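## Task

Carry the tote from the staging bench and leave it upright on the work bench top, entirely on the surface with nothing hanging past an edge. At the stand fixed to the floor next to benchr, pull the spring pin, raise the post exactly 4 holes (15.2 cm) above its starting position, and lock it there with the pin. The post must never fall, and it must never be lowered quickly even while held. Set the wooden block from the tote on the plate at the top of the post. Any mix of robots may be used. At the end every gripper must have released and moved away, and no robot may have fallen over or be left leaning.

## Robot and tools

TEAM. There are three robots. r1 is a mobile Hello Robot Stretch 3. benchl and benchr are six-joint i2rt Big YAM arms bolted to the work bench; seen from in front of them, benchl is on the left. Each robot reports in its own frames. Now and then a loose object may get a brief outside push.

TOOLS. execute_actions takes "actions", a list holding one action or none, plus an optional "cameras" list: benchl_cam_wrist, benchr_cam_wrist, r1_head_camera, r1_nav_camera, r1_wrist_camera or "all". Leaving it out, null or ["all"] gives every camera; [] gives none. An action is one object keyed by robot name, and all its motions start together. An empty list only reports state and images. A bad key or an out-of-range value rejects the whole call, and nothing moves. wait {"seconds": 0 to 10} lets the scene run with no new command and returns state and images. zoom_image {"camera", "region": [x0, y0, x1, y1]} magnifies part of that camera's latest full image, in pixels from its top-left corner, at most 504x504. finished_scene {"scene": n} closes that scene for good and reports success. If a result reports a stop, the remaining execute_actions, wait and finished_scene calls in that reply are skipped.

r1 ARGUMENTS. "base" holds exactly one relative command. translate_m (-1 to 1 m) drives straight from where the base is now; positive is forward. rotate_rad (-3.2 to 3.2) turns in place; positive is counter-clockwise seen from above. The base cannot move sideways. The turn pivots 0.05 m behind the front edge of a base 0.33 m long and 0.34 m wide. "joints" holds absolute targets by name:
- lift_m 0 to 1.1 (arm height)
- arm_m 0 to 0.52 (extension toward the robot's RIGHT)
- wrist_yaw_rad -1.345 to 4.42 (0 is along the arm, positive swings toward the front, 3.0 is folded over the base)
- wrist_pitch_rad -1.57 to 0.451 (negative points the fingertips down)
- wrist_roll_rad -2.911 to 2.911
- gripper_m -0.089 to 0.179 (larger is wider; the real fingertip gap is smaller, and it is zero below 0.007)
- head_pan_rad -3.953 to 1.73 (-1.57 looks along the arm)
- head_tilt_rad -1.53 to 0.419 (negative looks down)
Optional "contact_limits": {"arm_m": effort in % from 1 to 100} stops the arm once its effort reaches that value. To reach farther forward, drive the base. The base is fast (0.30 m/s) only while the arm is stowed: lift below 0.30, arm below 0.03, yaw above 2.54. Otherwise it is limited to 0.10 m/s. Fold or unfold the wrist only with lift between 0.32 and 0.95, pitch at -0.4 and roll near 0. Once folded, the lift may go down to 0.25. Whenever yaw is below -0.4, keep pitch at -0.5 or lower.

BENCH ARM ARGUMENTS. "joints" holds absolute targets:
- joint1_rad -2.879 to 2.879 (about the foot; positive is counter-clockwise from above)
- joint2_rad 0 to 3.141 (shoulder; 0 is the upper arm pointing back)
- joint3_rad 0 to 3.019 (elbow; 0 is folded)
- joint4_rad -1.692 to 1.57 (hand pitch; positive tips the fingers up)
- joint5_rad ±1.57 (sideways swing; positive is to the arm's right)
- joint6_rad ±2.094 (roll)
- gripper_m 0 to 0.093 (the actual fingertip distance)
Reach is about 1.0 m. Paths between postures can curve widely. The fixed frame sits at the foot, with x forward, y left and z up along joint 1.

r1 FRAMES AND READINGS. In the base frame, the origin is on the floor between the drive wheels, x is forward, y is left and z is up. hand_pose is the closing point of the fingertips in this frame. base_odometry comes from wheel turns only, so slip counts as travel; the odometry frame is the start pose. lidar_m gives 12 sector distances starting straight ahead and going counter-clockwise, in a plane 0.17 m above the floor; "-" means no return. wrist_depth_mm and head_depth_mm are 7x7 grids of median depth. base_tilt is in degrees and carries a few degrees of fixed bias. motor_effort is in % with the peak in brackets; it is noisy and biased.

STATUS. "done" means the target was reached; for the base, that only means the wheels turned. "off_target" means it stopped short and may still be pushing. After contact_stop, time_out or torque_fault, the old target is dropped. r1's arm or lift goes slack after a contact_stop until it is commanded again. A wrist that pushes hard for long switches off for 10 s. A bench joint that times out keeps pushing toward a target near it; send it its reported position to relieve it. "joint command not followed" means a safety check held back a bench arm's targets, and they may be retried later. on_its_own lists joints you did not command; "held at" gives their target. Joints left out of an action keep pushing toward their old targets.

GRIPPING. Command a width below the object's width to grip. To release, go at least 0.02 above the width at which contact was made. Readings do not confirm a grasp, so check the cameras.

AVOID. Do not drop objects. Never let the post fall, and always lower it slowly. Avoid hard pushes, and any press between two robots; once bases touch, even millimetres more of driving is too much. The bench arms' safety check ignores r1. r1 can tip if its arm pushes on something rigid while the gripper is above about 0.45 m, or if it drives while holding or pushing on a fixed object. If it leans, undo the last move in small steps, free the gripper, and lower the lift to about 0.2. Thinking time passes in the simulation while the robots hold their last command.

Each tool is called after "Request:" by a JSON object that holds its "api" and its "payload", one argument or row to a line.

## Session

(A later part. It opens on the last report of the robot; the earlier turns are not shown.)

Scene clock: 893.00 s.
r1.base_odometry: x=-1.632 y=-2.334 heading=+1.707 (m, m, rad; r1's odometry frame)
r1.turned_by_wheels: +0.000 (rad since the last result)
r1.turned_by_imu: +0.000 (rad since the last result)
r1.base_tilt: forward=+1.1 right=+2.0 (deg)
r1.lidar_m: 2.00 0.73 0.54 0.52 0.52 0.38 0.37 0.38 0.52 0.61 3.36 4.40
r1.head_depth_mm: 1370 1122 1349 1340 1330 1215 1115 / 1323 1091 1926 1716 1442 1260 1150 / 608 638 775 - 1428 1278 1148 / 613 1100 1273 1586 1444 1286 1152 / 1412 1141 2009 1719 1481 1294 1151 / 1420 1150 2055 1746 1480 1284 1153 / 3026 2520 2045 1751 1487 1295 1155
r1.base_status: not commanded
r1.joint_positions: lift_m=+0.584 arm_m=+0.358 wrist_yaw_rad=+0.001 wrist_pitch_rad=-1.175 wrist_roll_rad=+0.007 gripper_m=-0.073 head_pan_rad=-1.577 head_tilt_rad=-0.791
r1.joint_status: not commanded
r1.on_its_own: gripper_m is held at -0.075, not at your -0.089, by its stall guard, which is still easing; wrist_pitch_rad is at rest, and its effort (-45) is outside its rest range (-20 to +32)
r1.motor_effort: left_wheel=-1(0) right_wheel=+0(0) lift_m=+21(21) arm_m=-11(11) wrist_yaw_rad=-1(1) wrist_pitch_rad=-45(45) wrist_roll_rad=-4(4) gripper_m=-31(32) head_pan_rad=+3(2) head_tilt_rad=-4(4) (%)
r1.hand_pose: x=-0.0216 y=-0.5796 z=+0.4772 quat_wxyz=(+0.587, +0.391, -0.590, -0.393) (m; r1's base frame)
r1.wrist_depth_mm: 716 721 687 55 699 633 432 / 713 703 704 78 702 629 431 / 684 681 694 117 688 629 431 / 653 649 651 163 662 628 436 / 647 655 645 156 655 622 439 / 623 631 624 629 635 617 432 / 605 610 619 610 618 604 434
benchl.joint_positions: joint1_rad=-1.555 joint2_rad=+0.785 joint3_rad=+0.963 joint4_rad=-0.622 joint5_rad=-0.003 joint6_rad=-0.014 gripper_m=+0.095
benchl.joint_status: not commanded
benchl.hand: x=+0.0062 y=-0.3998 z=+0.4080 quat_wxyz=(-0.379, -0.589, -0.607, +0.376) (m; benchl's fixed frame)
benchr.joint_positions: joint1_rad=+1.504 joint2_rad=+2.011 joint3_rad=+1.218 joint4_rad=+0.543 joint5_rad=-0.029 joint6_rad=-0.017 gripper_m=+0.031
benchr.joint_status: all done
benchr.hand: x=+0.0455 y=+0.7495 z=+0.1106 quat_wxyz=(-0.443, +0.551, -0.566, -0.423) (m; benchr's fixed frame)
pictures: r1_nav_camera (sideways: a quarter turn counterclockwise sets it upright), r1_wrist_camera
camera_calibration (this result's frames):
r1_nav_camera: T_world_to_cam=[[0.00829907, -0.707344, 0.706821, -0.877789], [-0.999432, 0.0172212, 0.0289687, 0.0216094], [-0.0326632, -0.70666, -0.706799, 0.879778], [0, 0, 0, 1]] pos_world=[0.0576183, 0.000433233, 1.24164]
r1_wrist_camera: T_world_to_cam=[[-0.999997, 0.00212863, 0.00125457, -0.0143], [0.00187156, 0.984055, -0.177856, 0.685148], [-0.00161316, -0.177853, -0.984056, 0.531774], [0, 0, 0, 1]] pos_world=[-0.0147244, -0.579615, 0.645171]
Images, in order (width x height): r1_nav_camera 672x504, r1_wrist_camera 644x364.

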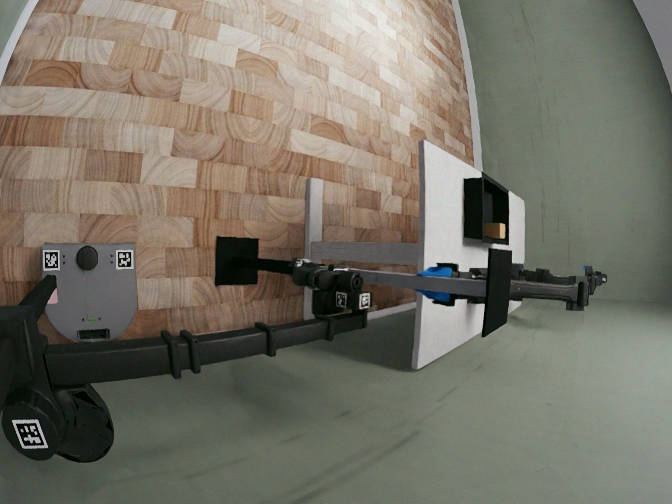

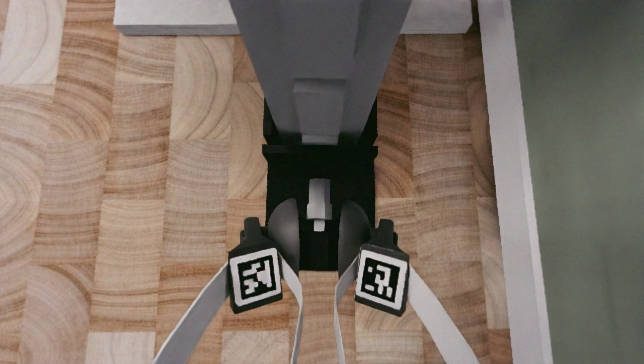

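Request:
{"api": "execute_actions", "payload": {
  "actions": [
    {"r1":{"joints":{"gripper_m":0.05,"wrist_pitch_rad":-1.2}}}
  ],
  "cameras": []
}}

Request:
{"api": "execute_actions", "payload": {
  "actions": [
    {"r1":{"joints":{"arm_m":0.30}},"benchr":{"joints":{"joint2_rad":1.895,"joint4_rad":0.535}}}
  ],
  "cameras": []
}}

Request:
{"api": "execute_actions", "payload": {
  "actions": [
    {"benchr":{"joints":{"joint2_rad":1.87,"joint4_rad":0.525}}}
  ],
  "cameras": ["r1_wrist_camera"]
}}

Request:
{"api": "execute_actions", "payload": {
  "actions": [
    {"benchr":{"joints":{"joint2_rad":1.855}}}
  ],
  "cameras": ["r1_wrist_camera"]
}}

Scene clock: 902.17 s.
r1.base_odometry: x=-1.632 y=-2.334 heading=+1.707 (m, m, rad; r1's odometry frame)
r1.turned_by_wheels: +0.000 (rad since the last result)
r1.turned_by_imu: +0.002 (rad since the last result)
r1.base_tilt: forward=+1.0 right=+2.0 (deg)
r1.lidar_m: 2.00 0.74 0.54 0.52 0.52 0.38 0.37 0.38 0.52 0.61 3.37 4.44
r1.head_depth_mm: 1366 1123 1345 1328 1325 1218 1119 / 1145 1093 1917 1720 1468 1259 1149 / 610 638 774 - 1426 1270 1149 / 612 1102 1273 1595 1447 1278 1152 / 1422 1146 2035 1739 1476 1294 1151 / 1435 1153 1991 1756 1480 1299 1156 / 3002 2534 2037 1728 1488 1303 1152
r1.base_status: not commanded
r1.joint_positions: lift_m=+0.584 arm_m=+0.357 wrist_yaw_rad=+0.001 wrist_pitch_rad=-1.200 wrist_roll_rad=+0.007 gripper_m=+0.050 head_pan_rad=-1.577 head_tilt_rad=-0.791
r1.joint_status: all done
r1.motor_effort: left_wheel=-1(1) right_wheel=+2(1) lift_m=+20(21) arm_m=-2(3) wrist_yaw_rad=-1(1) wrist_pitch_rad=+0(11) wrist_roll_rad=-4(4) gripper_m=+0(79) head_pan_rad=+2(2) head_tilt_rad=-4(4) (%)
r1.hand_pose: x=-0.0216 y=-0.5726 z=+0.4753 quat_wxyz=(+0.582, +0.398, -0.585, -0.401) (m; r1's base frame)
r1.wrist_depth_mm: 704 709 693 68 700 626 437 / 692 691 684 93 711 618 431 / 665 673 666 131 676 623 437 / 639 657 666 238 647 622 433 / 634 646 639 630 641 636 432 / 618 637 - 635 - 629 430 / 619 610 606 610 605 582 437
benchl.joint_positions: joint1_rad=-1.555 joint2_rad=+0.785 joint3_rad=+0.963 joint4_rad=-0.622 joint5_rad=-0.003 joint6_rad=-0.014 gripper_m=+0.095
benchl.joint_status: not commanded
benchl.hand: x=+0.0062 y=-0.3998 z=+0.4080 quat_wxyz=(-0.379, -0.589, -0.607, +0.376) (m; benchl's fixed frame)
benchr.joint_positions: joint1_rad=+1.504 joint2_rad=+2.011 joint3_rad=+1.218 joint4_rad=+0.543 joint5_rad=-0.029 joint6_rad=-0.017 gripper_m=+0.031
benchr.joint_status: not commanded
benchr.hand: x=+0.0455 y=+0.7497 z=+0.1108 quat_wxyz=(-0.444, +0.551, -0.566, -0.423) (m; benchr's fixed frame)
pictures: none
No camera images: the call's "cameras" was empty. Leave "cameras" out to get every camera's image.

Scene clock: 903.73 s.
r1.base_odometry: x=-1.632 y=-2.334 heading=+1.707 (m, m, rad; r1's odometry frame)
r1.turned_by_wheels: +0.000 (rad since the last result)
r1.turned_by_imu: +0.000 (rad since the last result)
r1.base_tilt: forward=+1.1 right=+1.9 (deg)
r1.lidar_m: 2.00 0.74 0.54 0.52 0.52 0.38 0.37 0.38 0.52 0.61 3.37 4.40
r1.head_depth_mm: 1367 1128 1344 1341 1326 1202 1130 / 1144 1085 1917 1750 1442 1281 1146 / 611 637 773 1742 1402 1278 1144 / 612 1097 1268 1556 1494 1278 1155 / 1420 1146 2020 1737 1484 1294 1154 / 1450 1146 2019 1739 1483 1298 1158 / 2975 2555 2058 1739 1492 1300 1155
r1.base_status: not commanded
r1.joint_positions: lift_m=+0.584 arm_m=+0.300 wrist_yaw_rad=+0.001 wrist_pitch_rad=-1.201 wrist_roll_rad=+0.006 gripper_m=+0.050 head_pan_rad=-1.577 head_tilt_rad=-0.791
r1.joint_status: all done
r1.motor_effort: left_wheel=-1(1) right_wheel=+1(1) lift_m=+21(21) arm_m=-2(3) wrist_yaw_rad=-1(1) wrist_pitch_rad=+0(0) wrist_roll_rad=-4(4) gripper_m=+0(0) head_pan_rad=+1(3) head_tilt_rad=-4(4) (%)
r1.hand_pose: x=-0.0216 y=-0.5153 z=+0.4753 quat_wxyz=(+0.582, +0.399, -0.585, -0.401) (m; r1's base frame)
r1.wrist_depth_mm: 687 694 709 157 687 616 431 / 686 688 677 195 692 620 437 / 680 666 670 664 678 632 434 / 649 656 646 630 663 630 433 / 628 647 636 647 633 628 435 / 631 631 - 633 - 622 433 / 613 611 608 624 604 586 436
benchl.joint_positions: joint1_rad=-1.555 joint2_rad=+0.785 joint3_rad=+0.963 joint4_rad=-0.622 joint5_rad=-0.003 joint6_rad=-0.014 gripper_m=+0.095
benchl.joint_status: not commanded
benchl.hand: x=+0.0062 y=-0.3998 z=+0.4080 quat_wxyz=(-0.379, -0.589, -0.607, +0.376) (m; benchl's fixed frame)
benchr.joint_positions: joint1_rad=+1.504 joint2_rad=+2.009 joint3_rad=+1.221 joint4_rad=+0.529 joint5_rad=-0.029 joint6_rad=-0.017 gripper_m=+0.031
benchr.joint_status: all done
benchr.hand: x=+0.0455 y=+0.7496 z=+0.1107 quat_wxyz=(-0.441, +0.553, -0.568, -0.421) (m; benchr's fixed frame)
pictures: none
No camera images: the call's "cameras" was empty. Leave "cameras" out to get every camera's image.

Scene clock: 904.40 s.
r1.base_odometry: x=-1.632 y=-2.334 heading=+1.707 (m, m, rad; r1's odometry frame)
r1.turned_by_wheels: +0.000 (rad since the last result)
r1.turned_by_imu: +0.000 (rad since the last result)
r1.base_tilt: forward=+1.1 right=+1.9 (deg)
r1.lidar_m: 2.00 0.74 0.54 0.52 0.52 0.38 0.37 0.38 0.52 0.61 3.36 4.43
r1.head_depth_mm: 1377 1127 1344 1340 1325 1202 1118 / 1151 1092 1925 1766 1445 1278 1144 / 590 650 993 1739 1406 1277 1151 / 593 1143 1267 1566 1490 1280 1141 / 1421 1145 2021 1721 1483 1295 1153 / 1450 1152 2032 1730 1485 1298 1152 / 3032 2544 2013 1737 1483 1311 1158
r1.base_status: not commanded
r1.joint_positions: lift_m=+0.584 arm_m=+0.300 wrist_yaw_rad=+0.001 wrist_pitch_rad=-1.201 wrist_roll_rad=+0.006 gripper_m=+0.050 head_pan_rad=-1.577 head_tilt_rad=-0.791
r1.joint_status: not commanded
r1.motor_effort: left_wheel=-1(1) right_wheel=+2(1) lift_m=+21(21) arm_m=-2(2) wrist_yaw_rad=-1(1) wrist_pitch_rad=+0(0) wrist_roll_rad=-4(4) gripper_m=+0(0) head_pan_rad=+1(2) head_tilt_rad=-4(4) (%)
r1.hand_pose: x=-0.0216 y=-0.5153 z=+0.4753 quat_wxyz=(+0.582, +0.399, -0.585, -0.401) (m; r1's base frame)
r1.wrist_depth_mm: 695 713 699 155 715 627 431 / 670 685 694 195 689 626 434 / 663 668 669 654 665 628 439 / 660 654 663 648 648 617 435 / 632 634 657 631 645 626 436 / 630 634 - 624 - 630 429 / 607 601 618 616 613 589 440
benchl.joint_positions: joint1_rad=-1.555 joint2_rad=+0.785 joint3_rad=+0.963 joint4_rad=-0.622 joint5_rad=-0.003 joint6_rad=-0.014 gripper_m=+0.095
benchl.joint_status: not commanded
benchl.hand: x=+0.0062 y=-0.3998 z=+0.4080 quat_wxyz=(-0.379, -0.589, -0.607, +0.376) (m; benchl's fixed frame)
benchr.joint_positions: joint1_rad=+1.504 joint2_rad=+1.995 joint3_rad=+1.222 joint4_rad=+0.515 joint5_rad=-0.029 joint6_rad=-0.016 gripper_m=+0.031
benchr.joint_status: all done
benchr.hand: x=+0.0455 y=+0.7495 z=+0.1180 quat_wxyz=(-0.441, +0.552, -0.568, -0.422) (m; benchr's fixed frame)
pictures: r1_wrist_camera
camera_calibration (this result's frames):
r1_wrist_camera: T_world_to_cam=[[-0.999998, 0.0016501, 0.00149185, -0.0147969], [0.00140422, 0.988384, -0.151968, 0.611435], [-0.00172528, -0.151965, -0.988384, 0.556713], [0, 0, 0, 1]] pos_world=[-0.014695, -0.519707, 0.643187]
Images, in order (width x height): r1_wrist_camera 644x364.

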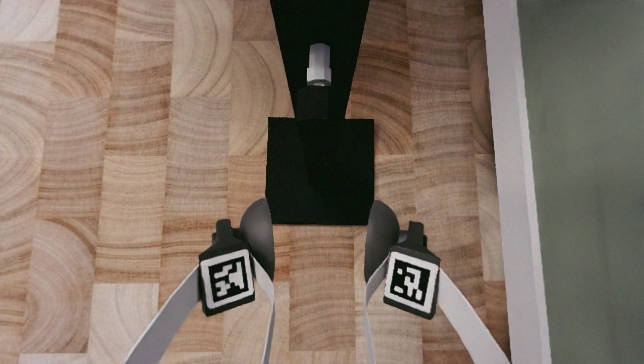

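Scene clock: 905.00 s.
r1.base_odometry: x=-1.632 y=-2.334 heading=+1.707 (m, m, rad; r1's odometry frame)
r1.turned_by_wheels: +0.000 (rad since the last result)
r1.turned_by_imu: +0.000 (rad since the last result)
r1.base_tilt: forward=+1.1 right=+2.0 (deg)
r1.lidar_m: 1.99 0.74 0.54 0.52 0.52 0.38 0.37 0.38 0.52 0.61 3.36 4.42
r1.head_depth_mm: 1366 1125 1329 1334 1329 1197 1129 / 601 1131 1910 1738 1442 1281 1147 / 578 652 994 1740 1408 1276 1151 / 581 1135 1271 1564 1474 1276 1146 / 1413 1151 2020 1724 1475 1296 1147 / 1450 1149 2037 1741 1488 1298 1152 / 2991 2545 2024 1725 1482 1293 1157
r1.base_status: not commanded
r1.joint_positions: lift_m=+0.584 arm_m=+0.300 wrist_yaw_rad=+0.001 wrist_pitch_rad=-1.201 wrist_roll_rad=+0.006 gripper_m=+0.050 head_pan_rad=-1.577 head_tilt_rad=-0.791
r1.joint_status: not commanded
r1.motor_effort: left_wheel=-2(2) right_wheel=+1(2) lift_m=+21(21) arm_m=-2(2) wrist_yaw_rad=-1(1) wrist_pitch_rad=-1(0) wrist_roll_rad=-4(4) gripper_m=+0(0) head_pan_rad=+3(2) head_tilt_rad=-5(4) (%)
r1.hand_pose: x=-0.0216 y=-0.5153 z=+0.4753 quat_wxyz=(+0.582, +0.399, -0.585, -0.401) (m; r1's base frame)
r1.wrist_depth_mm: 701 702 706 156 710 622 434 / 696 695 676 196 697 627 436 / 660 671 654 656 682 628 434 / 656 652 662 651 658 613 437 / 648 642 630 634 655 620 433 / 629 628 - 625 - 619 432 / 611 617 612 615 615 588 441
benchl.joint_positions: joint1_rad=-1.555 joint2_rad=+0.785 joint3_rad=+0.963 joint4_rad=-0.622 joint5_rad=-0.003 joint6_rad=-0.014 gripper_m=+0.095
benchl.joint_status: not commanded
benchl.hand: x=+0.0062 y=-0.3998 z=+0.4080 quat_wxyz=(-0.379, -0.589, -0.607, +0.376) (m; benchl's fixed frame)
benchr.joint_positions: joint1_rad=+1.504 joint2_rad=+1.987 joint3_rad=+1.222 joint4_rad=+0.511 joint5_rad=-0.028 joint6_rad=-0.016 gripper_m=+0.031
benchr.joint_status: all done
benchr.hand: x=+0.0456 y=+0.7494 z=+0.1230 quat_wxyz=(-0.443, +0.551, -0.567, -0.423) (m; benchr's fixed frame)
pictures: r1_wrist_camera
camera_calibration (this result's frames):
r1_wrist_camera: T_world_to_cam=[[-0.999998, 0.00164987, 0.00149185, -0.014797], [0.001404, 0.988384, -0.151968, 0.611435], [-0.00172525, -0.151965, -0.988384, 0.556713], [0, 0, 0, 1]] pos_world=[-0.014695, -0.519707, 0.643187]
Images, in order (width x height): r1_wrist_camera 644x364.

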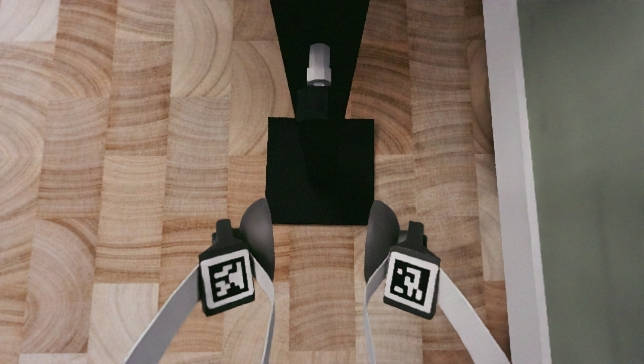

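Request:
{"api": "execute_actions", "payload": {
  "actions": [
    {"benchr":{"joints":{"joint2_rad":1.84}}}
  ],
  "cameras": []
}}

Request:
{"api": "execute_actions", "payload": {
  "actions": [
    {"benchr":{"joints":{"joint2_rad":1.825}}}
  ],
  "cameras": ["r1_wrist_camera"]
}}

Request:
{"api": "zoom_image", "payload": {
  "camera": "r1_wrist_camera",
  "region": [260, 20, 380, 140]
}}

Scene clock: 911.23 s.
r1.base_odometry: x=-1.632 y=-2.334 heading=+1.707 (m, m, rad; r1's odometry frame)
r1.turned_by_wheels: +0.000 (rad since the last result)
r1.turned_by_imu: +0.001 (rad since the last result)
r1.base_tilt: forward=+1.1 right=+2.0 (deg)
r1.lidar_m: 2.00 0.74 0.54 0.52 0.52 0.38 0.37 0.38 0.52 0.61 3.37 4.42
r1.head_depth_mm: 1363 1127 1350 1336 1321 1206 1121 / 559 1127 1932 1753 1442 1282 1145 / 563 651 996 1746 1402 1285 1148 / 566 1152 1283 1565 1475 1281 1152 / 1421 1149 2033 1705 1473 1291 1157 / 1449 1147 2028 1731 1485 1297 1155 / 3042 2530 2042 1732 1487 1304 1153
r1.base_status: not commanded
r1.joint_positions: lift_m=+0.584 arm_m=+0.300 wrist_yaw_rad=+0.001 wrist_pitch_rad=-1.201 wrist_roll_rad=+0.006 gripper_m=+0.050 head_pan_rad=-1.577 head_tilt_rad=-0.791
r1.joint_status: not commanded
r1.motor_effort: left_wheel=-2(2) right_wheel=+1(1) lift_m=+21(21) arm_m=-2(2) wrist_yaw_rad=-1(1) wrist_pitch_rad=+0(0) wrist_roll_rad=-4(4) gripper_m=+0(0) head_pan_rad=+1(3) head_tilt_rad=-4(4) (%)
r1.hand_pose: x=-0.0216 y=-0.5153 z=+0.4753 quat_wxyz=(+0.582, +0.399, -0.585, -0.401) (m; r1's base frame)
r1.wrist_depth_mm: 695 705 697 156 696 626 435 / 690 681 693 197 689 635 443 / 674 671 669 648 680 643 430 / 644 649 656 638 643 641 432 / 649 631 637 636 642 633 435 / 623 641 - 623 - 635 438 / 612 617 618 607 616 592 433
benchl.joint_positions: joint1_rad=-1.555 joint2_rad=+0.785 joint3_rad=+0.963 joint4_rad=-0.622 joint5_rad=-0.003 joint6_rad=-0.014 gripper_m=+0.095
benchl.joint_status: not commanded
benchl.hand: x=+0.0062 y=-0.3998 z=+0.4080 quat_wxyz=(-0.379, -0.589, -0.607, +0.376) (m; benchl's fixed frame)
benchr.joint_positions: joint1_rad=+1.504 joint2_rad=+1.977 joint3_rad=+1.223 joint4_rad=+0.506 joint5_rad=-0.028 joint6_rad=-0.017 gripper_m=+0.031
benchr.joint_status: all done
benchr.hand: x=+0.0456 y=+0.7493 z=+0.1291 quat_wxyz=(-0.444, +0.550, -0.566, -0.424) (m; benchr's fixed frame)
pictures: none
No camera images: the call's "cameras" was empty. Leave "cameras" out to get every camera's image.

Scene clock: 912.73 s.
r1.base_odometry: x=-1.632 y=-2.334 heading=+1.707 (m, m, rad; r1's odometry frame)
r1.turned_by_wheels: +0.000 (rad since the last result)
r1.turned_by_imu: +0.000 (rad since the last result)
r1.base_tilt: forward=+1.1 right=+1.9 (deg)
r1.lidar_m: 2.00 0.74 0.54 0.52 0.52 0.38 0.37 0.38 0.52 0.61 3.36 4.43
r1.head_depth_mm: 1369 1124 1349 1336 1318 1209 1131 / 770 1136 1913 1756 1438 1274 1153 / 579 654 988 1742 1407 1282 1149 / 584 1140 1267 1552 1479 1278 1152 / 1422 1148 2051 1734 1474 1301 1158 / 1453 1150 2017 1745 1483 1298 1159 / 2997 2536 2037 1747 1499 1301 1155
r1.base_status: not commanded
r1.joint_positions: lift_m=+0.584 arm_m=+0.300 wrist_yaw_rad=+0.001 wrist_pitch_rad=-1.201 wrist_roll_rad=+0.006 gripper_m=+0.050 head_pan_rad=-1.577 head_tilt_rad=-0.791
r1.joint_status: not commanded
r1.motor_effort: left_wheel=-3(2) right_wheel=+1(2) lift_m=+21(21) arm_m=-2(2) wrist_yaw_rad=-1(1) wrist_pitch_rad=+0(0) wrist_roll_rad=-4(4) gripper_m=+0(0) head_pan_rad=+3(2) head_tilt_rad=-4(4) (%)
r1.hand_pose: x=-0.0216 y=-0.5153 z=+0.4753 quat_wxyz=(+0.582, +0.399, -0.585, -0.401) (m; r1's base frame)
r1.wrist_depth_mm: 694 685 698 156 708 624 434 / 687 681 698 195 694 622 435 / 662 685 684 659 673 625 434 / 656 658 652 647 663 632 432 / 639 645 638 648 637 626 432 / 634 631 - 627 - 629 438 / 604 607 615 602 626 580 435
benchl.joint_positions: joint1_rad=-1.555 joint2_rad=+0.785 joint3_rad=+0.963 joint4_rad=-0.622 joint5_rad=-0.003 joint6_rad=-0.014 gripper_m=+0.095
benchl.joint_status: not commanded
benchl.hand: x=+0.0062 y=-0.3998 z=+0.4080 quat_wxyz=(-0.379, -0.589, -0.607, +0.376) (m; benchl's fixed frame)
benchr.joint_positions: joint1_rad=+1.504 joint2_rad=+1.971 joint3_rad=+1.223 joint4_rad=+0.501 joint5_rad=-0.028 joint6_rad=-0.017 gripper_m=+0.031
benchr.joint_status: joint2_rad time_out (moved -0.006 of -0.152)
benchr.on_its_own: joint2_rad reads +1.971 and still pushes toward +1.825 since a time_out
benchr.hand: x=+0.0456 y=+0.7490 z=+0.1327 quat_wxyz=(-0.445, +0.550, -0.565, -0.424) (m; benchr's fixed frame)
pictures: r1_wrist_camera
camera_calibration (this result's frames):
r1_wrist_camera: T_world_to_cam=[[-0.999998, 0.00164987, 0.00149185, -0.014797], [0.001404, 0.988384, -0.151968, 0.611435], [-0.00172525, -0.151965, -0.988384, 0.556713], [0, 0, 0, 1]] pos_world=[-0.014695, -0.519707, 0.643187]
Images, in order (width x height): r1_wrist_camera 644x364.

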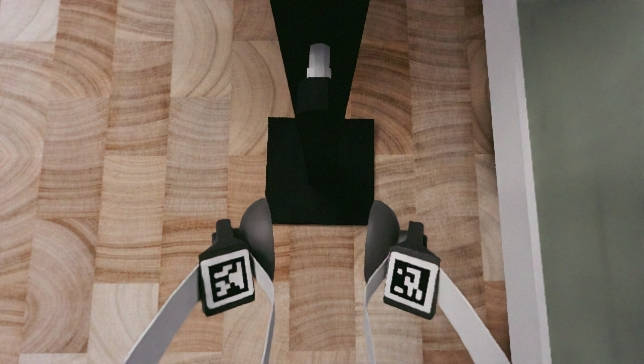

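Region (260, 20, 380, 140) of r1_wrist_camera's 644x364 image, scaled by 4.200.

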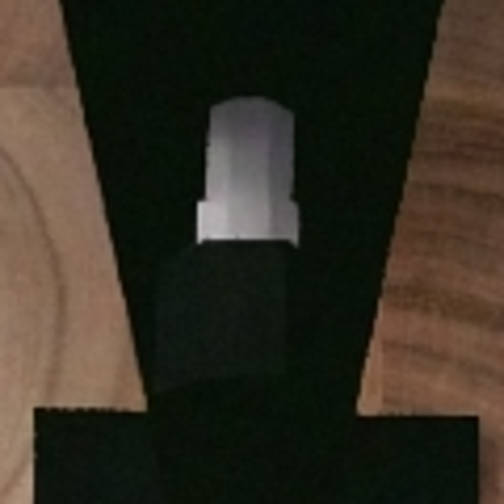

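Request:
{"api": "execute_actions", "payload": {
  "actions": [
    {"benchr":{"joints":{"joint2_rad":1.92}},"r1":{"joints":{"arm_m":0.0}}}
  ],
  "cameras": []
}}

Request:
{"api": "execute_actions", "payload": {
  "actions": [
    {"benchr":{"joints":{"joint2_rad":1.97}}}
  ],
  "cameras": []
}}

Request:
{"api": "execute_actions", "payload": {
  "actions": [
    {"benchr":{"joints":{"gripper_m":0.093}}}
  ],
  "cameras": []
}}

Request:
{"api": "execute_actions", "payload": {
  "actions": [
    {"benchr":{"joints":{"joint2_rad":1.83,"joint3_rad":1.0,"joint4_rad":0.6}}}
  ],
  "cameras": []
}}

Request:
{"api": "execute_actions", "payload": {
  "actions": [
    {"benchr":{"joints":{"joint2_rad":1.68,"joint3_rad":0.76,"joint4_rad":0.7}}}
  ],
  "cameras": ["r1_head_camera","benchr_cam_wrist"]
}}

Scene clock: 931.17 s.
r1.base_odometry: x=-1.632 y=-2.334 heading=+1.707 (m, m, rad; r1's odometry frame)
r1.turned_by_wheels: +0.000 (rad since the last result)
r1.turned_by_imu: +0.001 (rad since the last result)
r1.base_tilt: forward=+1.1 right=+1.9 (deg)
r1.lidar_m: 1.99 0.74 0.54 0.52 0.52 0.38 0.37 0.38 0.52 0.61 3.37 4.42
r1.head_depth_mm: 1359 1130 1342 1337 1338 1243 1184 / 771 1130 1916 1673 1466 1286 - / 579 652 992 1600 1440 1275 - / 585 1141 1271 1563 1475 1276 1162 / 1422 1144 2014 1733 1486 1291 1149 / 1463 1154 2052 1732 1492 1301 1153 / 3011 2549 2025 1733 1484 1294 1155
r1.base_status: not commanded
r1.joint_positions: lift_m=+0.584 arm_m=+0.000 wrist_yaw_rad=+0.001 wrist_pitch_rad=-1.202 wrist_roll_rad=+0.005 gripper_m=+0.050 head_pan_rad=-1.577 head_tilt_rad=-0.791
r1.joint_status: all done
r1.motor_effort: left_wheel=-2(1) right_wheel=+2(1) lift_m=+20(21) arm_m=-2(4) wrist_yaw_rad=-1(1) wrist_pitch_rad=+0(1) wrist_roll_rad=-3(4) gripper_m=+0(1) head_pan_rad=+2(2) head_tilt_rad=-4(4) (%)
r1.hand_pose: x=-0.0216 y=-0.2153 z=+0.4752 quat_wxyz=(+0.582, +0.399, -0.584, -0.401) (m; r1's base frame)
r1.wrist_depth_mm: 710 707 706 704 705 621 426 / 690 705 694 679 689 620 433 / 663 671 666 672 680 627 435 / 667 640 644 662 653 625 434 / 632 650 637 652 652 628 437 / 617 630 - - - 618 437 / 609 607 615 - - 580 436
benchl.joint_positions: joint1_rad=-1.555 joint2_rad=+0.785 joint3_rad=+0.963 joint4_rad=-0.622 joint5_rad=-0.003 joint6_rad=-0.014 gripper_m=+0.095
benchl.joint_status: not commanded
benchl.hand: x=+0.0062 y=-0.3998 z=+0.4080 quat_wxyz=(-0.379, -0.589, -0.607, +0.376) (m; benchl's fixed frame)
benchr.joint_positions: joint1_rad=+1.504 joint2_rad=+1.973 joint3_rad=+1.223 joint4_rad=+0.501 joint5_rad=-0.028 joint6_rad=-0.017 gripper_m=+0.031
benchr.joint_status: all done
benchr.hand: x=+0.0456 y=+0.7491 z=+0.1315 quat_wxyz=(-0.444, +0.550, -0.566, -0.424) (m; benchr's fixed frame)
pictures: none
No camera images: the call's "cameras" was empty. Leave "cameras" out to get every camera's image.

Scene clock: 931.70 s.
r1.base_odometry: x=-1.632 y=-2.334 heading=+1.707 (m, m, rad; r1's odometry frame)
r1.turned_by_wheels: +0.000 (rad since the last result)
r1.turned_by_imu: +0.000 (rad since the last result)
r1.base_tilt: forward=+1.1 right=+1.9 (deg)
r1.lidar_m: 2.00 0.73 0.54 0.52 0.52 0.38 0.37 0.38 0.52 0.61 3.37 4.44
r1.head_depth_mm: 1365 1126 1347 1334 1312 1240 1182 / 557 1131 1930 1669 1470 1281 - / 562 652 993 1591 1435 1276 - / 563 1145 1273 1563 1474 1281 1166 / 1418 1145 2009 1738 1477 1305 1154 / 1463 1146 2041 1742 1494 1304 1149 / 3034 2529 2059 1749 1484 1309 1157
r1.base_status: not commanded
r1.joint_positions: lift_m=+0.584 arm_m=+0.000 wrist_yaw_rad=+0.001 wrist_pitch_rad=-1.202 wrist_roll_rad=+0.005 gripper_m=+0.050 head_pan_rad=-1.577 head_tilt_rad=-0.791
r1.joint_status: not commanded
r1.motor_effort: left_wheel=-1(2) right_wheel=+1(1) lift_m=+21(21) arm_m=-2(2) wrist_yaw_rad=-1(1) wrist_pitch_rad=+0(0) wrist_roll_rad=-3(3) gripper_m=+0(1) head_pan_rad=+3(3) head_tilt_rad=-4(4) (%)
r1.hand_pose: x=-0.0216 y=-0.2153 z=+0.4752 quat_wxyz=(+0.582, +0.399, -0.584, -0.401) (m; r1's base frame)
r1.wrist_depth_mm: 706 690 706 692 706 625 431 / 696 690 689 689 695 614 433 / 671 665 661 667 680 627 436 / 649 662 661 659 660 627 434 / 643 638 643 650 649 619 434 / 628 617 - - - 625 436 / 620 612 629 - - 592 439
benchl.joint_positions: joint1_rad=-1.555 joint2_rad=+0.785 joint3_rad=+0.963 joint4_rad=-0.622 joint5_rad=-0.003 joint6_rad=-0.014 gripper_m=+0.095
benchl.joint_status: not commanded
benchl.hand: x=+0.0062 y=-0.3998 z=+0.4080 quat_wxyz=(-0.379, -0.589, -0.607, +0.376) (m; benchl's fixed frame)
benchr.joint_positions: joint1_rad=+1.504 joint2_rad=+1.979 joint3_rad=+1.224 joint4_rad=+0.501 joint5_rad=-0.028 joint6_rad=-0.017 gripper_m=+0.031
benchr.joint_status: all done
benchr.hand: x=+0.0456 y=+0.7494 z=+0.1276 quat_wxyz=(-0.443, +0.551, -0.567, -0.422) (m; benchr's fixed frame)
pictures: none
No camera images: the call's "cameras" was empty. Leave "cameras" out to get every camera's image.

Scene clock: 932.40 s.
r1.base_odometry: x=-1.632 y=-2.334 heading=+1.707 (m, m, rad; r1's odometry frame)
r1.turned_by_wheels: +0.000 (rad since the last result)
r1.turned_by_imu: +0.000 (rad since the last result)
r1.base_tilt: forward=+1.1 right=+2.0 (deg)
r1.lidar_m: 2.00 0.74 0.54 0.52 0.52 0.38 0.37 0.38 0.52 0.61 3.37 4.41
r1.head_depth_mm: 1369 1124 1336 1332 1322 1249 1186 / 558 1130 1917 1697 1457 1282 - / 559 652 990 1590 1440 1280 - / 563 1137 1268 1562 1481 1286 1165 / 1434 1150 2033 1735 1485 1287 1157 / 1458 1155 2022 1735 1487 1293 1156 / 2987 2529 2040 1740 1483 1292 1156
r1.base_status: not commanded
r1.joint_positions: lift_m=+0.584 arm_m=+0.000 wrist_yaw_rad=+0.001 wrist_pitch_rad=-1.202 wrist_roll_rad=+0.005 gripper_m=+0.050 head_pan_rad=-1.577 head_tilt_rad=-0.791
r1.joint_status: not commanded
r1.motor_effort: left_wheel=-2(1) right_wheel=+1(1) lift_m=+21(21) arm_m=-2(2) wrist_yaw_rad=-1(1) wrist_pitch_rad=+0(1) wrist_roll_rad=-3(3) gripper_m=+1(0) head_pan_rad=+2(3) head_tilt_rad=-4(4) (%)
r1.hand_pose: x=-0.0216 y=-0.2153 z=+0.4752 quat_wxyz=(+0.582, +0.399, -0.584, -0.401) (m; r1's base frame)
r1.wrist_depth_mm: 694 688 705 685 690 622 429 / 683 679 697 676 696 626 441 / 657 677 657 673 662 622 439 / 657 647 654 644 654 627 432 / 640 639 646 651 652 626 434 / 639 636 - - - 629 434 / 618 620 612 - - 589 430
benchl.joint_positions: joint1_rad=-1.555 joint2_rad=+0.785 joint3_rad=+0.963 joint4_rad=-0.622 joint5_rad=-0.003 joint6_rad=-0.014 gripper_m=+0.095
benchl.joint_status: not commanded
benchl.hand: x=+0.0062 y=-0.3998 z=+0.4080 quat_wxyz=(-0.379, -0.589, -0.607, +0.376) (m; benchl's fixed frame)
benchr.joint_positions: joint1_rad=+1.504 joint2_rad=+1.977 joint3_rad=+1.224 joint4_rad=+0.502 joint5_rad=-0.020 joint6_rad=-0.017 gripper_m=+0.093
benchr.joint_status: all done
benchr.hand: x=+0.0470 y=+0.7493 z=+0.1288 quat_wxyz=(-0.446, +0.549, -0.568, -0.421) (m; benchr's fixed frame)
pictures: none
No camera images: the call's "cameras" was empty. Leave "cameras" out to get every camera's image.

Scene clock: 933.37 s.
r1.base_odometry: x=-1.632 y=-2.334 heading=+1.707 (m, m, rad; r1's odometry frame)
r1.turned_by_wheels: +0.000 (rad since the last result)
r1.turned_by_imu: +0.000 (rad since the last result)
r1.base_tilt: forward=+1.0 right=+1.9 (deg)
r1.lidar_m: 2.00 0.73 0.54 0.52 0.52 0.38 0.37 0.38 0.52 0.61 3.36 4.42
r1.head_depth_mm: 1377 1128 1345 1340 1327 1242 1188 / 559 1060 1926 1670 1473 1291 - / 560 653 1914 1599 1448 1288 - / 565 1070 1275 1558 1473 1282 1159 / 1422 1150 2033 1703 1482 1295 1155 / 1462 1154 2038 1721 1479 1296 1152 / 2987 2518 2040 1740 1480 1298 1159
r1.base_status: not commanded
r1.joint_positions: lift_m=+0.584 arm_m=+0.000 wrist_yaw_rad=+0.001 wrist_pitch_rad=-1.202 wrist_roll_rad=+0.005 gripper_m=+0.050 head_pan_rad=-1.577 head_tilt_rad=-0.791
r1.joint_status: not commanded
r1.motor_effort: left_wheel=-1(1) right_wheel=+1(2) lift_m=+21(21) arm_m=-2(2) wrist_yaw_rad=-1(1) wrist_pitch_rad=+0(0) wrist_roll_rad=-3(3) gripper_m=+1(0) head_pan_rad=+2(2) head_tilt_rad=-4(4) (%)
r1.hand_pose: x=-0.0216 y=-0.2153 z=+0.4752 quat_wxyz=(+0.582, +0.399, -0.584, -0.401) (m; r1's base frame)
r1.wrist_depth_mm: 699 695 694 694 694 626 432 / 710 681 690 692 687 620 429 / 682 656 667 671 675 628 431 / 648 652 648 651 664 626 435 / 654 637 650 641 651 625 434 / 623 637 - - - 611 429 / 607 610 607 - - 584 435
benchl.joint_positions: joint1_rad=-1.555 joint2_rad=+0.785 joint3_rad=+0.963 joint4_rad=-0.622 joint5_rad=-0.003 joint6_rad=-0.014 gripper_m=+0.095
benchl.joint_status: not commanded
benchl.hand: x=+0.0062 y=-0.3998 z=+0.4080 quat_wxyz=(-0.379, -0.589, -0.607, +0.376) (m; benchl's fixed frame)
benchr.joint_positions: joint1_rad=+1.504 joint2_rad=+1.810 joint3_rad=+1.001 joint4_rad=+0.580 joint5_rad=-0.020 joint6_rad=-0.017 gripper_m=+0.093
benchr.joint_status: all done
benchr.hand: x=+0.0423 y=+0.6794 z=+0.1503 quat_wxyz=(-0.452, +0.544, -0.563, -0.427) (m; benchr's fixed frame)
pictures: none
No camera images: the call's "cameras" was empty. Leave "cameras" out to get every camera's image.

Scene clock: 934.30 s.
r1.base_odometry: x=-1.632 y=-2.334 heading=+1.707 (m, m, rad; r1's odometry frame)
r1.turned_by_wheels: +0.000 (rad since the last result)
r1.turned_by_imu: +0.000 (rad since the last result)
r1.base_tilt: forward=+1.1 right=+1.9 (deg)
r1.lidar_m: 2.00 0.74 0.54 0.52 0.52 0.38 0.37 0.38 0.52 0.61 3.36 4.41
r1.head_depth_mm: 1368 1128 1340 1336 1327 1241 1185 / 559 1090 1898 1682 1471 1290 - / 560 650 1900 1588 1438 1285 - / 563 1102 1269 1561 1477 1285 1161 / 1418 1146 2013 1743 1476 1289 1158 / 1466 1149 2040 1752 1485 1306 1153 / 3008 2533 2041 1748 1491 1297 1161
r1.base_status: not commanded
r1.joint_positions: lift_m=+0.584 arm_m=+0.000 wrist_yaw_rad=+0.001 wrist_pitch_rad=-1.202 wrist_roll_rad=+0.005 gripper_m=+0.050 head_pan_rad=-1.577 head_tilt_rad=-0.791
r1.joint_status: not commanded
r1.motor_effort: left_wheel=-1(2) right_wheel=+1(1) lift_m=+21(21) arm_m=-2(2) wrist_yaw_rad=-1(1) wrist_pitch_rad=+1(0) wrist_roll_rad=-3(3) gripper_m=+1(1) head_pan_rad=+2(2) head_tilt_rad=-4(5) (%)
r1.hand_pose: x=-0.0216 y=-0.2153 z=+0.4752 quat_wxyz=(+0.582, +0.399, -0.584, -0.401) (m; r1's base frame)
r1.wrist_depth_mm: 713 707 702 695 708 624 435 / 681 697 692 691 691 615 436 / 674 669 680 656 671 619 435 / 653 659 657 660 654 629 434 / 647 639 649 640 641 623 433 / 629 627 - - - 639 439 / 597 622 623 - - 591 437
benchl.joint_positions: joint1_rad=-1.555 joint2_rad=+0.785 joint3_rad=+0.963 joint4_rad=-0.622 joint5_rad=-0.003 joint6_rad=-0.014 gripper_m=+0.095
benchl.joint_status: not commanded
benchl.hand: x=+0.0062 y=-0.3998 z=+0.4080 quat_wxyz=(-0.379, -0.589, -0.607, +0.376) (m; benchl's fixed frame)
benchr.joint_positions: joint1_rad=+1.504 joint2_rad=+1.670 joint3_rad=+0.762 joint4_rad=+0.677 joint5_rad=-0.020 joint6_rad=-0.017 gripper_m=+0.093
benchr.joint_status: all done
benchr.hand: x=+0.0370 y=+0.6001 z=+0.1427 quat_wxyz=(-0.451, +0.545, -0.564, -0.426) (m; benchr's fixed frame)
pictures: benchr_cam_wrist, r1_head_camera (sideways: a quarter turn clockwise sets it upright)
camera_calibration (this result's frames):
benchr_cam_wrist: T_world_to_cam=[[0.998965, -0.043748, 0.0124297, -0.0120679], [-0.0248127, -0.75331, -0.657198, 0.553377], [0.0381145, 0.656209, -0.753616, -0.16182], [0, 0, 0, 1]] pos_world=[0.0319538, 0.522524, 0.241878]
r1_head_camera: T_world_to_cam=[[-0.0115915, 0.734582, -0.678421, 0.903186], [0.999384, 0.0309802, 0.0164693, -0.0215475], [0.0331157, -0.677812, -0.734489, 0.912865], [0, 0, 0, 1]] pos_world=[0.00177331, -0.0440453, 1.28358]
Images, in order (width x height): benchr_cam_wrist 504x504, r1_head_camera 896x504.

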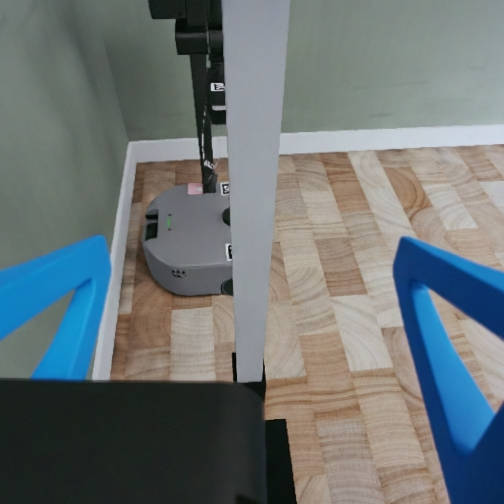

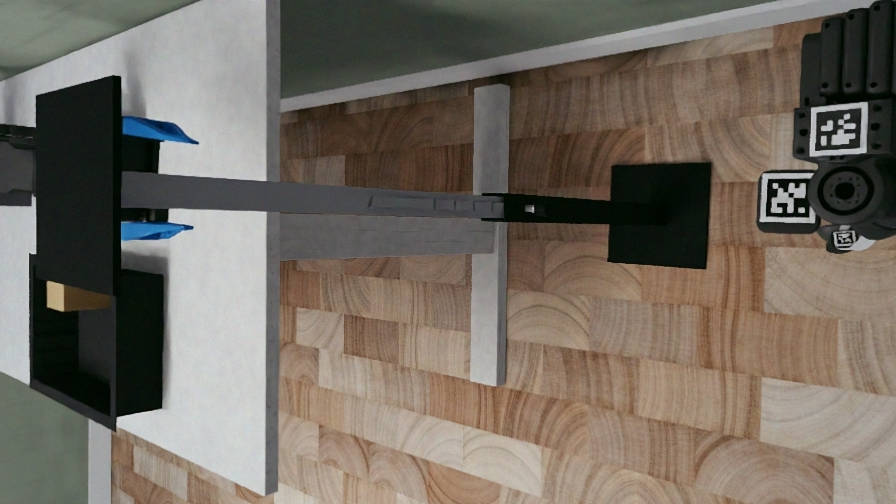

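Request:
{"api": "execute_actions", "payload": {
  "actions": [
    {"benchr":{"joints":{"joint1_rad":0.6}}}
  ],
  "cameras": []
}}

Request:
{"api": "execute_actions", "payload": {
  "actions": [
    {"benchr":{"joints":{"joint1_rad":-0.5,"joint2_rad":0.9,"joint3_rad":0.95,"joint4_rad":-1.6,"joint5_rad":0}}}
  ],
  "cameras": ["benchr_cam_wrist"]
}}

Scene clock: 944.37 s.
r1.base_odometry: x=-1.632 y=-2.334 heading=+1.707 (m, m, rad; r1's odometry frame)
r1.turned_by_wheels: +0.000 (rad since the last result)
r1.turned_by_imu: +0.001 (rad since the last result)
r1.base_tilt: forward=+1.1 right=+1.9 (deg)
r1.lidar_m: 2.00 0.73 0.54 0.52 0.52 0.38 0.37 0.38 0.52 0.61 3.37 4.42
r1.head_depth_mm: 1374 1131 1343 1338 1330 1243 1178 / 559 1126 1913 1694 1475 1293 - / 558 652 1907 1593 1439 1277 - / 563 1140 1273 1560 1474 1281 1167 / 1396 1139 1997 1747 1481 1297 1149 / 1166 1151 2035 1741 1489 1302 1151 / 2870 2542 2038 1737 1489 1296 1154
r1.base_status: not commanded
r1.joint_positions: lift_m=+0.584 arm_m=+0.000 wrist_yaw_rad=+0.001 wrist_pitch_rad=-1.202 wrist_roll_rad=+0.005 gripper_m=+0.050 head_pan_rad=-1.577 head_tilt_rad=-0.791
r1.joint_status: not commanded
r1.motor_effort: left_wheel=-1(2) right_wheel=+2(1) lift_m=+20(21) arm_m=-2(2) wrist_yaw_rad=-1(1) wrist_pitch_rad=+0(0) wrist_roll_rad=-3(3) gripper_m=+0(0) head_pan_rad=+3(2) head_tilt_rad=-4(4) (%)
r1.hand_pose: x=-0.0216 y=-0.2153 z=+0.4752 quat_wxyz=(+0.582, +0.399, -0.584, -0.401) (m; r1's base frame)
r1.wrist_depth_mm: 699 703 690 697 706 623 430 / 680 689 698 685 698 618 435 / 668 668 677 668 665 630 433 / 657 653 656 660 651 635 433 / 633 638 634 636 649 618 433 / 619 630 - - - 618 433 / 610 608 619 - - 590 438
benchl.joint_positions: joint1_rad=-1.555 joint2_rad=+0.785 joint3_rad=+0.963 joint4_rad=-0.622 joint5_rad=-0.003 joint6_rad=-0.014 gripper_m=+0.095
benchl.joint_status: not commanded
benchl.hand: x=+0.0062 y=-0.3998 z=+0.4080 quat_wxyz=(-0.379, -0.589, -0.607, +0.376) (m; benchl's fixed frame)
benchr.joint_positions: joint1_rad=+0.601 joint2_rad=+1.670 joint3_rad=+0.762 joint4_rad=+0.677 joint5_rad=-0.017 joint6_rad=-0.017 gripper_m=+0.093
benchr.joint_status: all done
benchr.hand: x=+0.4946 y=+0.3419 z=+0.1427 quat_wxyz=(-0.592, +0.243, -0.745, -0.185) (m; benchr's fixed frame)
pictures: none
No camera images: the call's "cameras" was empty. Leave "cameras" out to get every camera's image.

Scene clock: 946.50 s.
r1.base_odometry: x=-1.632 y=-2.334 heading=+1.707 (m, m, rad; r1's odometry frame)
r1.turned_by_wheels: +0.000 (rad since the last result)
r1.turned_by_imu: +0.000 (rad since the last result)
r1.base_tilt: forward=+1.0 right=+1.9 (deg)
r1.lidar_m: 2.00 0.74 0.54 0.52 0.52 0.38 0.37 0.38 0.52 0.61 3.34 4.44
r1.head_depth_mm: 1370 1129 1340 1344 1323 1236 1181 / 557 1131 1928 1668 1478 1290 - / 561 650 1899 1600 1441 1287 - / 563 1145 1276 1570 1481 1280 1163 / 1418 1147 2026 1728 1484 1287 1156 / 1457 1152 2041 1724 1478 1293 1152 / 2988 2570 2035 1733 1482 1304 1155
r1.base_status: not commanded
r1.joint_positions: lift_m=+0.584 arm_m=+0.000 wrist_yaw_rad=+0.001 wrist_pitch_rad=-1.202 wrist_roll_rad=+0.005 gripper_m=+0.050 head_pan_rad=-1.577 head_tilt_rad=-0.791
r1.joint_status: not commanded
r1.motor_effort: left_wheel=-1(2) right_wheel=+1(1) lift_m=+21(20) arm_m=-3(2) wrist_yaw_rad=-1(1) wrist_pitch_rad=+1(0) wrist_roll_rad=-3(3) gripper_m=+1(0) head_pan_rad=+1(3) head_tilt_rad=-4(4) (%)
r1.hand_pose: x=-0.0216 y=-0.2153 z=+0.4752 quat_wxyz=(+0.582, +0.399, -0.584, -0.401) (m; r1's base frame)
r1.wrist_depth_mm: 688 692 721 699 708 628 427 / 678 687 685 688 679 617 431 / 676 661 677 676 671 615 432 / 643 658 656 656 664 622 436 / 640 635 651 634 646 630 431 / 621 625 - - - 618 434 / 613 627 607 - - 583 438
benchl.joint_positions: joint1_rad=-1.555 joint2_rad=+0.785 joint3_rad=+0.963 joint4_rad=-0.622 joint5_rad=-0.003 joint6_rad=-0.014 gripper_m=+0.095
benchl.joint_status: not commanded
benchl.hand: x=+0.0062 y=-0.3998 z=+0.4080 quat_wxyz=(-0.379, -0.589, -0.607, +0.376) (m; benchl's fixed frame)
benchr.joint_positions: joint1_rad=-0.493 joint2_rad=+0.892 joint3_rad=+0.937 joint4_rad=-1.584 joint5_rad=+0.001 joint6_rad=-0.017 gripper_m=+0.093
benchr.joint_status: all done
benchr.hand: x=+0.1990 y=-0.1078 z=+0.2394 quat_wxyz=(-0.015, -0.236, -0.972, +0.005) (m; benchr's fixed frame)
pictures: benchr_cam_wrist
camera_calibration (this result's frames):
benchr_cam_wrist: T_world_to_cam=[[-0.458213, -0.888838, 0.00287025, -0.00486969], [-0.737542, 0.382015, 0.556863, 0.0612256], [-0.496058, 0.253045, -0.830599, 0.450679], [0, 0, 0, 1]] pos_world=[0.266488, -0.141759, 0.340253]
Images, in order (width x height): benchr_cam_wrist 504x504.

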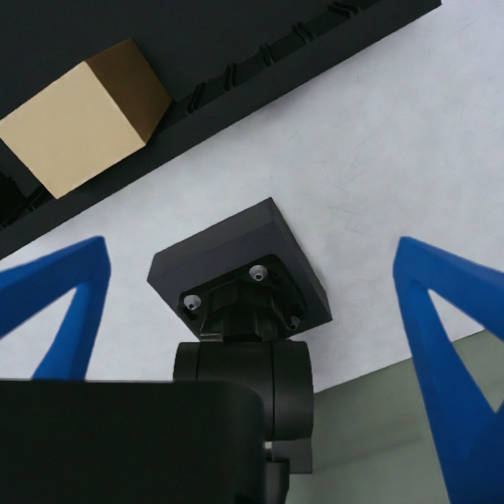

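Request:
{"api": "execute_actions", "payload": {
  "actions": [
    {"benchr":{"joints":{"joint1_rad":0.02,"joint2_rad":1.0,"joint3_rad":0.77,"joint4_rad":-1.33}}}
  ],
  "cameras": ["benchr_cam_wrist"]
}}

Scene clock: 963.60 s.
r1.base_odometry: x=-1.632 y=-2.334 heading=+1.707 (m, m, rad; r1's odometry frame)
r1.turned_by_wheels: +0.000 (rad since the last result)
r1.turned_by_imu: +0.001 (rad since the last result)
r1.base_tilt: forward=+1.0 right=+1.9 (deg)
r1.lidar_m: 2.00 0.73 0.54 0.52 0.52 0.38 0.37 0.38 0.52 0.61 3.35 4.44
r1.head_depth_mm: 1372 1129 1355 1330 1333 1238 1174 / 557 1135 1913 1671 1473 1281 - / 559 651 1900 1600 1447 1288 - / 562 1139 1274 1549 1486 1283 1175 / 1426 1146 2047 1736 1494 1291 1141 / 1449 1156 2036 1739 1484 1302 1156 / 2990 2563 2034 1756 1486 1299 1159
r1.base_status: not commanded
r1.joint_positions: lift_m=+0.584 arm_m=+0.000 wrist_yaw_rad=+0.001 wrist_pitch_rad=-1.202 wrist_roll_rad=+0.005 gripper_m=+0.050 head_pan_rad=-1.577 head_tilt_rad=-0.791
r1.joint_status: not commanded
r1.motor_effort: left_wheel=-2(2) right_wheel=+2(1) lift_m=+21(21) arm_m=-2(2) wrist_yaw_rad=-1(1) wrist_pitch_rad=+0(0) wrist_roll_rad=-3(3) gripper_m=+0(1) head_pan_rad=+2(2) head_tilt_rad=-4(4) (%)
r1.hand_pose: x=-0.0216 y=-0.2153 z=+0.4752 quat_wxyz=(+0.582, +0.399, -0.584, -0.401) (m; r1's base frame)
r1.wrist_depth_mm: 713 700 719 683 709 619 432 / 696 679 698 684 693 622 434 / 677 666 671 664 669 630 431 / 661 664 652 664 642 628 431 / 641 645 647 645 641 630 428 / 626 629 - - - 634 434 / 616 617 619 - - 581 434
benchl.joint_positions: joint1_rad=-1.555 joint2_rad=+0.785 joint3_rad=+0.963 joint4_rad=-0.622 joint5_rad=-0.003 joint6_rad=-0.014 gripper_m=+0.095
benchl.joint_status: not commanded
benchl.hand: x=+0.0062 y=-0.3998 z=+0.4080 quat_wxyz=(-0.379, -0.589, -0.607, +0.376) (m; benchl's fixed frame)
benchr.joint_positions: joint1_rad=+0.011 joint2_rad=+1.010 joint3_rad=+0.763 joint4_rad=-1.346 joint5_rad=+0.001 joint6_rad=-0.017 gripper_m=+0.093
benchr.joint_status: all done
benchr.hand: x=+0.2427 y=+0.0021 z=+0.1481 quat_wxyz=(+0.011, +0.014, -1.000, +0.001) (m; benchr's fixed frame)
pictures: benchr_cam_wrist
camera_calibration (this result's frames):
benchr_cam_wrist: T_world_to_cam=[[0.0288328, -0.999582, 0.00193094, -0.00478332], [-0.79894, -0.0218843, 0.601013, 0.111547], [-0.60072, -0.0188716, -0.799237, 0.390034], [0, 0, 0, 1]] pos_world=[0.323558, 0.00502037, 0.244698]
Images, in order (width x height): benchr_cam_wrist 504x504.

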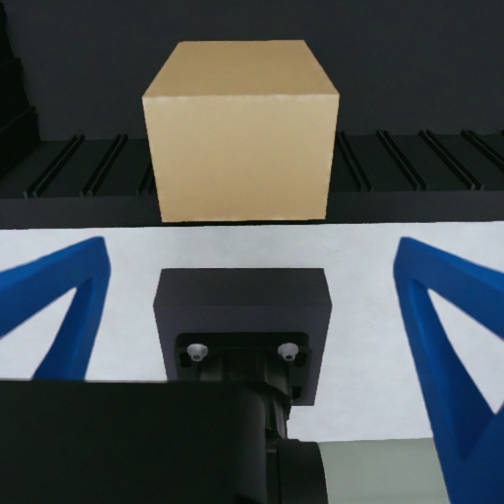

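Request:
{"api": "execute_actions", "payload": {
  "actions": [
    {"benchr":{"joints":{"joint1_rad":0.04,"joint2_rad":1.09,"joint3_rad":0.65,"joint4_rad":-1.12}}}
  ],
  "cameras": ["benchr_cam_wrist"]
}}

Scene clock: 968.40 s.
r1.base_odometry: x=-1.632 y=-2.334 heading=+1.707 (m, m, rad; r1's odometry frame)
r1.turned_by_wheels: +0.000 (rad since the last result)
r1.turned_by_imu: +0.001 (rad since the last result)
r1.base_tilt: forward=+1.1 right=+1.9 (deg)
r1.lidar_m: 2.00 0.73 0.54 0.52 0.52 0.38 0.37 0.38 0.52 0.61 3.37 4.39
r1.head_depth_mm: 1379 1126 1347 1337 1323 1236 1174 / 558 1136 1916 1680 1470 1289 - / 559 655 1919 1600 1458 1281 - / 563 1140 1276 1562 1475 1281 1170 / 1418 1149 2039 1724 1483 1297 1154 / 1457 1151 2025 1734 1485 1289 1156 / 3038 2534 2040 1740 1488 1310 1156
r1.base_status: not commanded
r1.joint_positions: lift_m=+0.584 arm_m=+0.000 wrist_yaw_rad=+0.001 wrist_pitch_rad=-1.202 wrist_roll_rad=+0.005 gripper_m=+0.050 head_pan_rad=-1.577 head_tilt_rad=-0.791
r1.joint_status: not commanded
r1.motor_effort: left_wheel=-1(2) right_wheel=+1(2) lift_m=+21(21) arm_m=-2(2) wrist_yaw_rad=-1(1) wrist_pitch_rad=+0(0) wrist_roll_rad=-3(3) gripper_m=+1(0) head_pan_rad=+1(2) head_tilt_rad=-4(4) (%)
r1.hand_pose: x=-0.0216 y=-0.2153 z=+0.4752 quat_wxyz=(+0.582, +0.399, -0.584, -0.401) (m; r1's base frame)
r1.wrist_depth_mm: 721 691 719 691 711 618 430 / 693 691 681 668 689 620 435 / 670 668 680 672 672 619 433 / 653 647 654 661 665 627 439 / 647 647 648 651 641 620 434 / 633 631 - - - 631 427 / 619 623 614 - - 580 437
benchl.joint_positions: joint1_rad=-1.555 joint2_rad=+0.785 joint3_rad=+0.963 joint4_rad=-0.622 joint5_rad=-0.003 joint6_rad=-0.014 gripper_m=+0.095
benchl.joint_status: not commanded
benchl.hand: x=+0.0062 y=-0.3998 z=+0.4080 quat_wxyz=(-0.379, -0.589, -0.607, +0.376) (m; benchl's fixed frame)
benchr.joint_positions: joint1_rad=+0.027 joint2_rad=+1.093 joint3_rad=+0.643 joint4_rad=-1.137 joint5_rad=+0.001 joint6_rad=-0.017 gripper_m=+0.093
benchr.joint_status: all done
benchr.hand: x=+0.2479 y=+0.0061 z=+0.0861 quat_wxyz=(+0.008, +0.022, -1.000, +0.001) (m; benchr's fixed frame)
pictures: benchr_cam_wrist
camera_calibration (this result's frames):
benchr_cam_wrist: T_world_to_cam=[[0.04483, -0.998993, 0.00205038, -0.00476266], [-0.802593, -0.0347943, 0.595511, 0.154511], [-0.59484, -0.0283424, -0.803344, 0.342679], [0, 0, 0, 1]] pos_world=[0.328062, 0.0103306, 0.183286]
Images, in order (width x height): benchr_cam_wrist 504x504.

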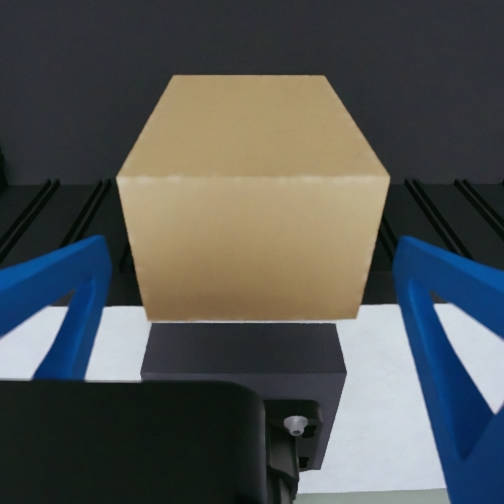

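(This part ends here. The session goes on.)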